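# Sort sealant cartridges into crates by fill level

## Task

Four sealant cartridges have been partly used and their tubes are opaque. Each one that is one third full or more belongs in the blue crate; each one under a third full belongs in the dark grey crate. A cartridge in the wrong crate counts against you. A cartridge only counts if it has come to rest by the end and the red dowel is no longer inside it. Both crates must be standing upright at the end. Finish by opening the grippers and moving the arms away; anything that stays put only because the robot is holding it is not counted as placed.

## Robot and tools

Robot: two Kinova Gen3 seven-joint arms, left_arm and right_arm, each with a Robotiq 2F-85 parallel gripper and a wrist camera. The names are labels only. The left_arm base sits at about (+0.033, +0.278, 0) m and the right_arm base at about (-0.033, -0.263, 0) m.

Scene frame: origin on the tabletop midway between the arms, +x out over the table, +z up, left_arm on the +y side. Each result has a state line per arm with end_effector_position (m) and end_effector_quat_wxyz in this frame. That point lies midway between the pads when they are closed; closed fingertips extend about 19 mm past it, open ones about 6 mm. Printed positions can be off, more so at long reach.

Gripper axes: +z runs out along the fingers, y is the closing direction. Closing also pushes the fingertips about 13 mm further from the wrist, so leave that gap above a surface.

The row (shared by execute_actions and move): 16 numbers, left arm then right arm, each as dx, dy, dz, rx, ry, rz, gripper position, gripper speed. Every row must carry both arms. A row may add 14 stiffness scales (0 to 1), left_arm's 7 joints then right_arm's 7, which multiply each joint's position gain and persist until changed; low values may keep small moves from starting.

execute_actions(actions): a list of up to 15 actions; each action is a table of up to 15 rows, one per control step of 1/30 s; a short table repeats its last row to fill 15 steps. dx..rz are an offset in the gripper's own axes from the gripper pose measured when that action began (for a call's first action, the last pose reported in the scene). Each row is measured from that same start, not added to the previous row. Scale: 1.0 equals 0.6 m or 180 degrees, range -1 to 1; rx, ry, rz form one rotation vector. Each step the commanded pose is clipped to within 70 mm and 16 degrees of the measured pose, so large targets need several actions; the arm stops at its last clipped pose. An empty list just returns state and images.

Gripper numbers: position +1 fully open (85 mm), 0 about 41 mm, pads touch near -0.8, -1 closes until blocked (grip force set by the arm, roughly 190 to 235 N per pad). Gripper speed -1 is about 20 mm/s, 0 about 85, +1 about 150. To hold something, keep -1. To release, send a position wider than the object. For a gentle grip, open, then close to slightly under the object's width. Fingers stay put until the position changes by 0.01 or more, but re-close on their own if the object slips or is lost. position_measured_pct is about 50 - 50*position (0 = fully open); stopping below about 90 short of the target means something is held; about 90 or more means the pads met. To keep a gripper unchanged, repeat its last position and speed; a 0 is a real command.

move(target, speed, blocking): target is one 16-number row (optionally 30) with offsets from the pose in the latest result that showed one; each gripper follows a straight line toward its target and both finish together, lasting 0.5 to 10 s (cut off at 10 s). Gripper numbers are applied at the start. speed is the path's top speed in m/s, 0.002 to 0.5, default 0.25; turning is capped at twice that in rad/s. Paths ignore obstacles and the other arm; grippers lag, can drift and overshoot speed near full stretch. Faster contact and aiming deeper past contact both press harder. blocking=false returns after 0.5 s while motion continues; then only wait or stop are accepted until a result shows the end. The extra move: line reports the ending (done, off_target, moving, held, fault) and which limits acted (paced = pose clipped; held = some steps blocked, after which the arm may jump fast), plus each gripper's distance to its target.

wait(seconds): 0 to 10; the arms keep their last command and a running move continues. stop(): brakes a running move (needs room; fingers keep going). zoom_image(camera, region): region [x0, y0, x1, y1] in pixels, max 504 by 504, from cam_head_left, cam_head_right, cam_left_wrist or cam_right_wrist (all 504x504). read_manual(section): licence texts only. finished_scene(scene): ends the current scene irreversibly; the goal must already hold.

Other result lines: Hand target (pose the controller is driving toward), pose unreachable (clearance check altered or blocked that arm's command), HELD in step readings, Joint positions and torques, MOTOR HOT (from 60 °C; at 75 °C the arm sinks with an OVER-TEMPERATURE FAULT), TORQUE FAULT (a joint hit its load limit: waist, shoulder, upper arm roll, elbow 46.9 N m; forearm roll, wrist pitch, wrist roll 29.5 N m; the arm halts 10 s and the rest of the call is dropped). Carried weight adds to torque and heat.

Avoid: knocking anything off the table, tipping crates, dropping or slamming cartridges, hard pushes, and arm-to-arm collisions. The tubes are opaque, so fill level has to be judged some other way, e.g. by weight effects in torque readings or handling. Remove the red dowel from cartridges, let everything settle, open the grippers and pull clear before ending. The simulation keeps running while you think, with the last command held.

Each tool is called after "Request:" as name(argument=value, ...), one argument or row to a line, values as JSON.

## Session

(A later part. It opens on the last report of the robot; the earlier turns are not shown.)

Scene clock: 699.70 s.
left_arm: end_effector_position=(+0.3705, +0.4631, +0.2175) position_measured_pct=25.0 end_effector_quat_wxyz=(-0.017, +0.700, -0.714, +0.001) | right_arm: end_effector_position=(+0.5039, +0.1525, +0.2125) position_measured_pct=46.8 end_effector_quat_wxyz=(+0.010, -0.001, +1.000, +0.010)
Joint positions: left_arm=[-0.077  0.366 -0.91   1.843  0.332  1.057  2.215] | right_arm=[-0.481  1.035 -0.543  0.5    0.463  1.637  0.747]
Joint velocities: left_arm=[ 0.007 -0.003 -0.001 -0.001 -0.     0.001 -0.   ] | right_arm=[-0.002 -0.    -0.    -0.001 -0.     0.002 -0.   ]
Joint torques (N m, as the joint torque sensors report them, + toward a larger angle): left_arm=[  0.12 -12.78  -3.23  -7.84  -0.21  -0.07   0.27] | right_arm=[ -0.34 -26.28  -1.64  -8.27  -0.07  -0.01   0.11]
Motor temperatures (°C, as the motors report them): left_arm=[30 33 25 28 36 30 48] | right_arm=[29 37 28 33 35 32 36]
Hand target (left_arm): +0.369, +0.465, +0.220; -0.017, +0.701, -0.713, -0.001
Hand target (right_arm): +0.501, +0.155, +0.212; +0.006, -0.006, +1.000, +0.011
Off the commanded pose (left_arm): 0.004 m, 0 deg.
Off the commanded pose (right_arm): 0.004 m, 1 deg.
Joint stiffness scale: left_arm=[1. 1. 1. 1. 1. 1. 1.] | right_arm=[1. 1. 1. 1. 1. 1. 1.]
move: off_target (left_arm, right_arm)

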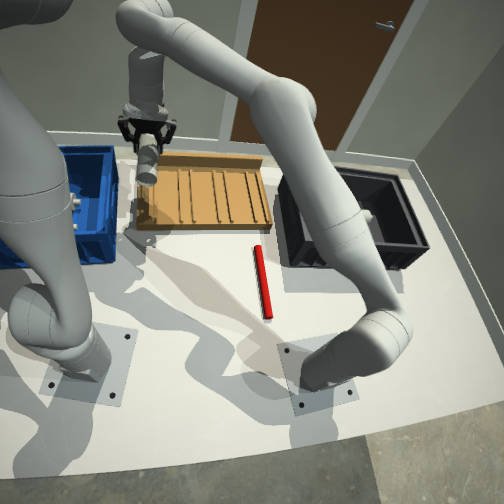

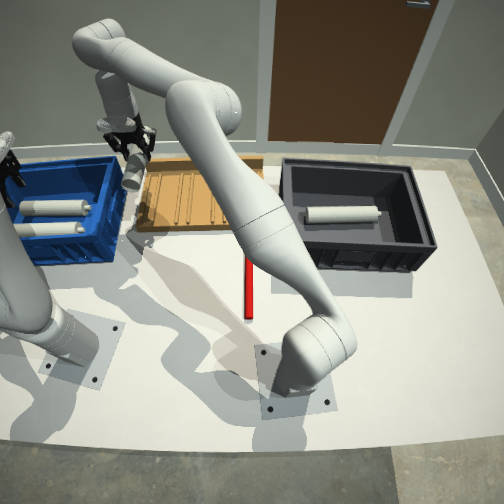

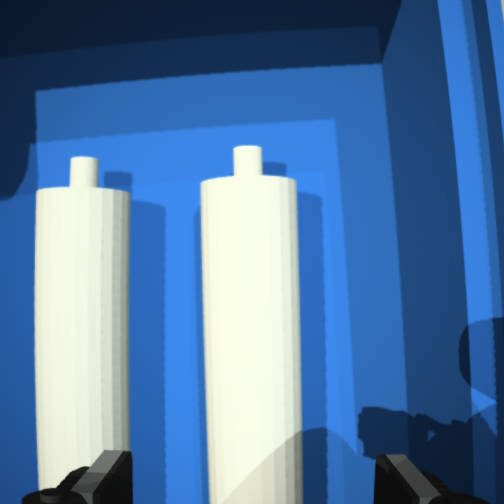

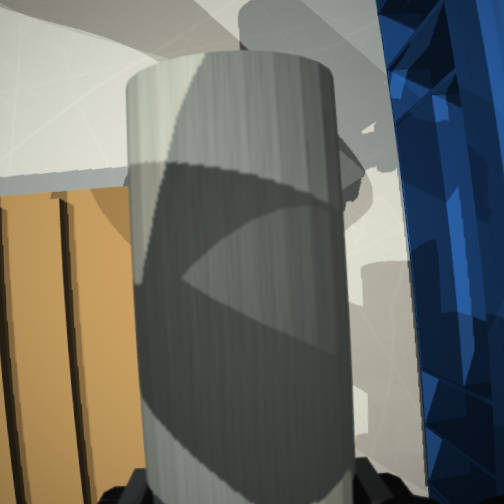

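Request:
move(
  target=[0, 0, 0, 0, 0, 0, 0.5, 0.3, 0.245, -0.97, 0, 0, 0, 0.5, -1, 0.3],
  speed=0.35,
)

Request:
move(
  target=[0, 0, 0, 0, 0, 0, 0.5, 0.3, 0, 0, 0.235, 0, 0, 0, -1, 0.3],
  speed=0.15,
)

Scene clock: 711.27 s.
left_arm: end_effector_position=(+0.3707, +0.4629, +0.2176) position_measured_pct=25.0 end_effector_quat_wxyz=(-0.017, +0.700, -0.714, +0.001) | right_arm: end_effector_position=(+0.3585, -0.4317, +0.1997) position_measured_pct=46.8 end_effector_quat_wxyz=(+0.003, +0.706, +0.708, +0.010)
Joint positions: left_arm=[-0.076  0.366 -0.91   1.843  0.332  1.057  2.215] | right_arm=[ 0.564  0.379 -0.152  1.745  0.048  1.007  0.308]
Joint velocities: left_arm=[-0.    -0.     0.001  0.    -0.    -0.    -0.   ] | right_arm=[ 0.007  0.001  0.    -0.001  0.     0.     0.001]
Joint torques (N m, as the joint torque sensors report them, + toward a larger angle): left_arm=[ -0.15 -12.5   -2.78  -7.78  -0.27   0.05   0.28] | right_arm=[  0.87 -14.9    0.02  -7.77   0.09   0.32   0.16]
Motor temperatures (°C, as the motors report them): left_arm=[30 33 25 28 36 30 48] | right_arm=[29 37 28 33 35 32 36]
Hand target (left_arm): +0.371, +0.463, +0.217; -0.017, +0.700, -0.714, +0.001
Hand target (right_arm): +0.360, -0.431, +0.199; +0.001, +0.707, +0.708, +0.013
Off the commanded pose (left_arm): 0.000 m, 0 deg.
Off the commanded pose (right_arm): 0.003 m, 1 deg.
Joint stiffness scale: left_arm=[1. 1. 1. 1. 1. 1. 1.] | right_arm=[1. 1. 1. 1. 1. 1. 1.]
move: done

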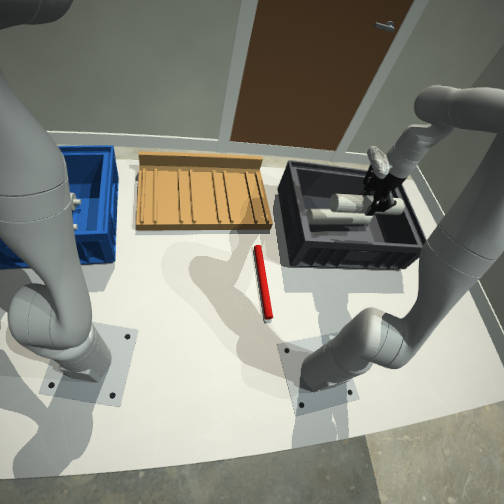

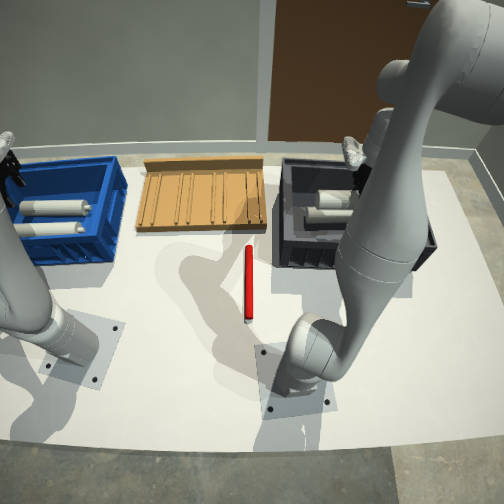

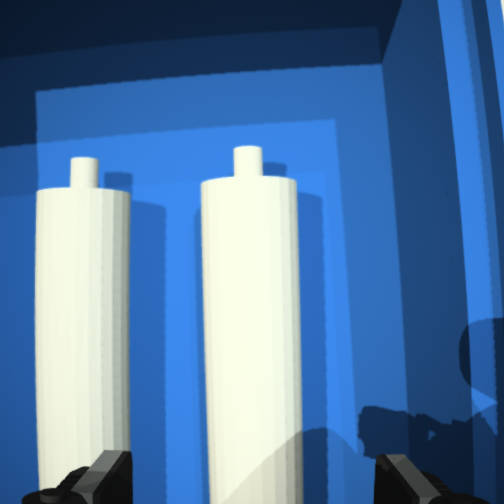

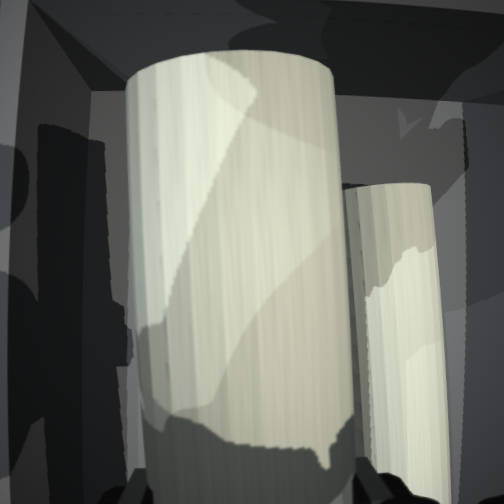

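Scene clock: 712.73 s.
left_arm: end_effector_position=(+0.3707, +0.4629, +0.2176) position_measured_pct=25.0 end_effector_quat_wxyz=(-0.017, +0.700, -0.714, +0.001) | right_arm: end_effector_position=(+0.3619, -0.4292, +0.0608) position_measured_pct=46.8 end_effector_quat_wxyz=(+0.003, +0.706, +0.708, +0.012)
Joint positions: left_arm=[-0.076  0.366 -0.91   1.843  0.332  1.057  2.215] | right_arm=[ 0.534  0.616 -0.124  1.91   0.092  0.606  0.267]
Joint velocities: left_arm=[-0.001  0.001  0.001  0.     0.    -0.001 -0.   ] | right_arm=[-0.004  0.004  0.003  0.     0.001 -0.001 -0.001]
Joint torques (N m, as the joint torque sensors report them, + toward a larger angle): left_arm=[ -0.4  -12.39  -3.02  -8.04  -0.04  -0.04   0.2 ] | right_arm=[  0.97 -17.12   0.18  -5.48   0.02  -0.11   0.52]
Motor temperatures (°C, as the motors report them): left_arm=[30 33 25 28 36 30 48] | right_arm=[29 37 28 33 35 32 36]
Hand target (left_arm): +0.371, +0.463, +0.218; -0.017, +0.700, -0.714, +0.001
Hand target (right_arm): +0.361, -0.430, +0.059; +0.003, +0.706, +0.708, +0.010
Off the commanded pose (left_arm): 0.000 m, 0 deg.
Off the commanded pose (right_arm): 0.002 m, 0 deg.
Joint stiffness scale: left_arm=[1. 1. 1. 1. 1. 1. 1.] | right_arm=[1. 1. 1. 1. 1. 1. 1.]
move: done

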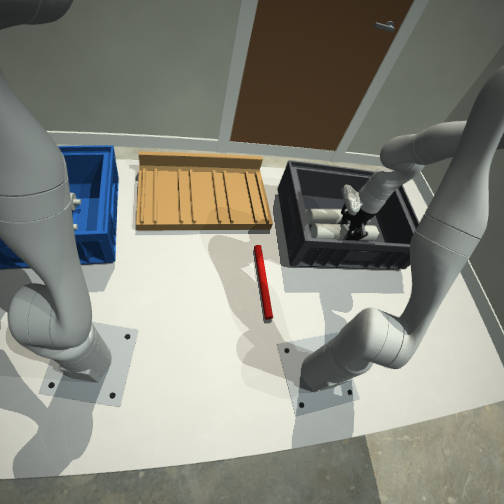

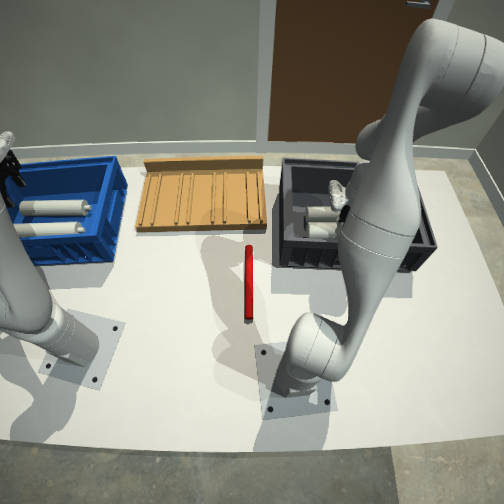

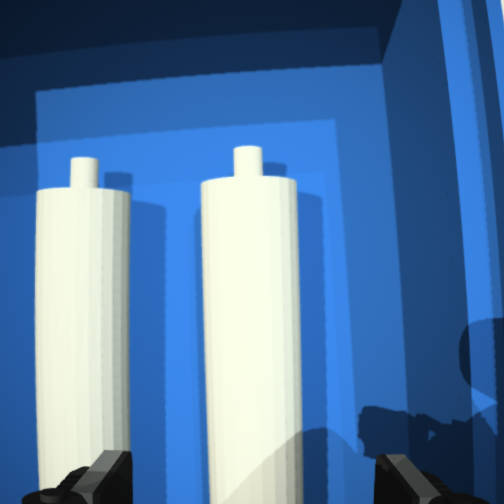

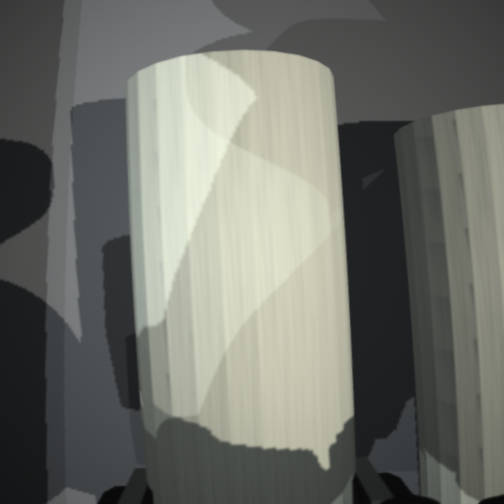

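Request:
execute_actions(
  actions=[
    [[0,0,0,0,0,0,0.5,0.3,0,0,0,0,0,0,0.4,0.3]],
    [[0,0,0,0,0,0,0.5,0.3,0,0,0,0,0,0,0.4,0.3]],
  ],
)

Request:
move(
  target=[0, 0, 0, 0, 0, 0, 0.5, 0.3, 0, 0, -0.28, 0, 0, 0, 0.4, 0.3],
  speed=0.3,
)

Scene clock: 720.10 s.
left_arm: end_effector_position=(+0.3707, +0.4629, +0.2176) position_measured_pct=25.0 end_effector_quat_wxyz=(-0.017, +0.700, -0.714, +0.001) | right_arm: end_effector_position=(+0.3619, -0.4291, +0.0606) position_measured_pct=29.8 end_effector_quat_wxyz=(+0.003, +0.706, +0.708, +0.012)
Joint positions: left_arm=[-0.076  0.366 -0.91   1.843  0.332  1.057  2.215] | right_arm=[ 0.534  0.616 -0.124  1.91   0.092  0.606  0.267]
Joint velocities: left_arm=[ 0.001 -0.001 -0.002  0.    -0.    -0.     0.001] | right_arm=[-0.    -0.001  0.     0.    -0.001 -0.002 -0.002]
Joint torques (N m, as the joint torque sensors report them, + toward a larger angle): left_arm=[ -0.13 -12.48  -2.88  -7.85  -0.23  -0.02   0.33] | right_arm=[  0.6  -16.72  -0.74  -5.63   0.01   0.13   0.55]
Motor temperatures (°C, as the motors report them): left_arm=[30 33 25 28 36 30 48] | right_arm=[29 37 28 33 35 32 36]
Hand target (left_arm): +0.371, +0.463, +0.218; -0.017, +0.700, -0.714, +0.001
Hand target (right_arm): +0.362, -0.429, +0.061; +0.003, +0.706, +0.708, +0.012
Off the commanded pose (left_arm): 0.000 m, 0 deg.
Off the commanded pose (right_arm): 0.000 m, 0 deg.
Joint stiffness scale: left_arm=[1. 1. 1. 1. 1. 1. 1.] | right_arm=[1. 1. 1. 1. 1. 1. 1.]
Step readings (end_effector_position; steps 1 to 15: 1st action; 16 to 30: 2nd action):
0: left_arm (+0.3707, +0.4629, +0.2176) | right_arm (+0.3619, -0.4291, +0.0606)
1: left_arm (+0.3707, +0.4629, +0.2176) | right_arm (+0.3619, -0.4291, +0.0606)
2: left_arm (+0.3707, +0.4629, +0.2176) | right_arm (+0.3619, -0.4291, +0.0606)
4: left_arm (+0.3707, +0.4629, +0.2176) | right_arm (+0.3619, -0.4291, +0.0606)
8: left_arm (+0.3707, +0.4629, +0.2176) | right_arm (+0.3619, -0.4291, +0.0606)
15: left_arm (+0.3707, +0.4629, +0.2176) | right_arm (+0.3619, -0.4291, +0.0606)
16: left_arm (+0.3707, +0.4629, +0.2176) | right_arm (+0.3619, -0.4291, +0.0606)
17: left_arm (+0.3707, +0.4629, +0.2176) | right_arm (+0.3619, -0.4291, +0.0606)
19: left_arm (+0.3707, +0.4629, +0.2176) | right_arm (+0.3619, -0.4291, +0.0606)
23: left_arm (+0.3707, +0.4629, +0.2176) | right_arm (+0.3619, -0.4291, +0.0606)
30: end_effector_position above

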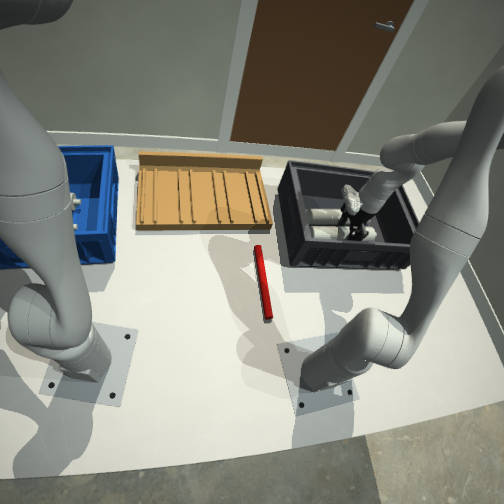

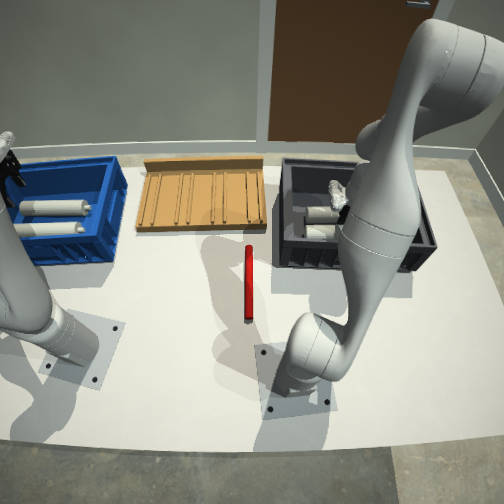

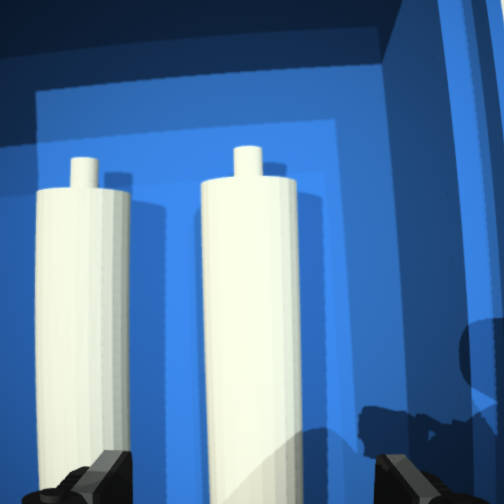

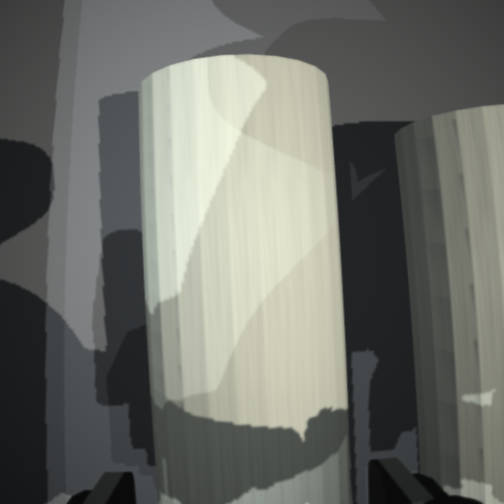

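Scene clock: 721.23 s.
left_arm: end_effector_position=(+0.3707, +0.4629, +0.2176) position_measured_pct=25.0 end_effector_quat_wxyz=(-0.017, +0.700, -0.714, +0.001) | right_arm: end_effector_position=(+0.3583, -0.4332, +0.2263) position_measured_pct=29.8 end_effector_quat_wxyz=(+0.003, +0.706, +0.708, +0.009)
Joint positions: left_arm=[-0.076  0.366 -0.91   1.843  0.332  1.057  2.215] | right_arm=[ 0.559  0.349 -0.141  1.695  0.04   1.088  0.316]
Joint velocities: left_arm=[-0.001 -0.001  0.001 -0.    -0.     0.    -0.   ] | right_arm=[-0.    -0.005 -0.    -0.001  0.001  0.001  0.002]
Joint torques (N m, as the joint torque sensors report them, + toward a larger angle): left_arm=[ -0.03 -12.25  -3.03  -7.84   0.02   0.05   0.17] | right_arm=[  0.78 -14.17  -0.27  -8.18   0.1    0.22  -0.06]
Motor temperatures (°C, as the motors report them): left_arm=[30 33 25 28 36 30 48] | right_arm=[29 37 28 33 35 32 36]
Hand target (left_arm): +0.371, +0.463, +0.218; -0.017, +0.700, -0.714, +0.001
Hand target (right_arm): +0.359, -0.431, +0.229; +0.002, +0.706, +0.708, +0.012
Off the commanded pose (left_arm): 0.000 m, 0 deg.
Off the commanded pose (right_arm): 0.003 m, 0 deg.
Joint stiffness scale: left_arm=[1. 1. 1. 1. 1. 1. 1.] | right_arm=[1. 1. 1. 1. 1. 1. 1.]
move: done

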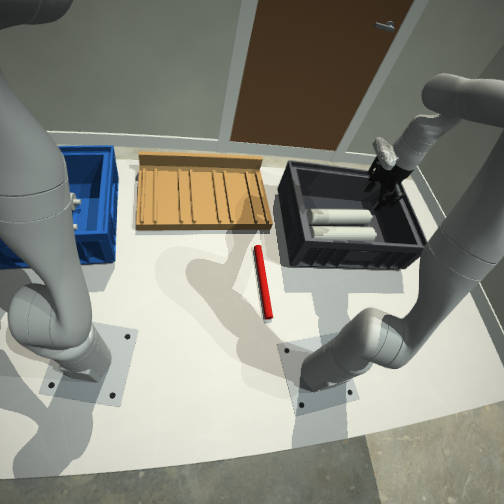

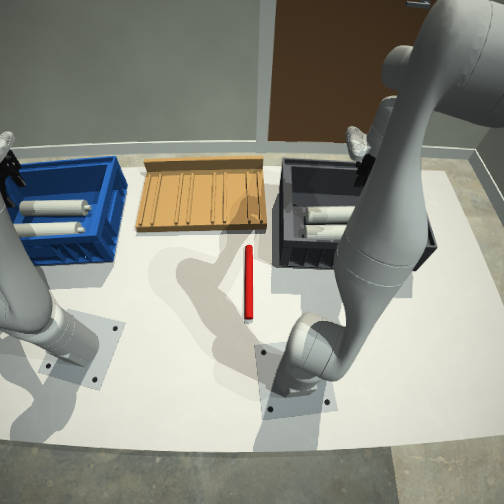

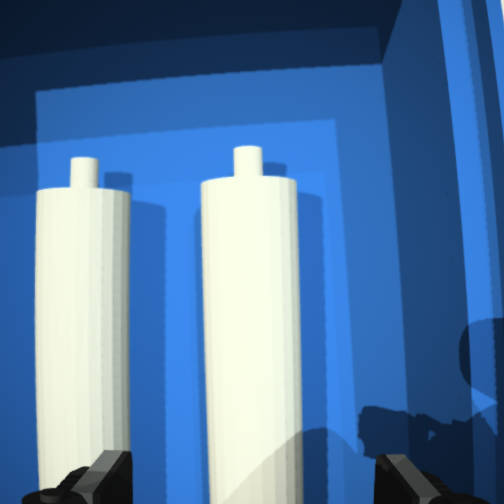

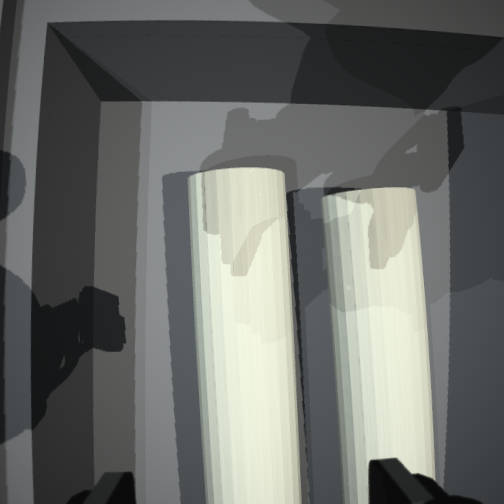

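Request:
finished_scene(
  scene=1,
)

The scene is finished: the task was done.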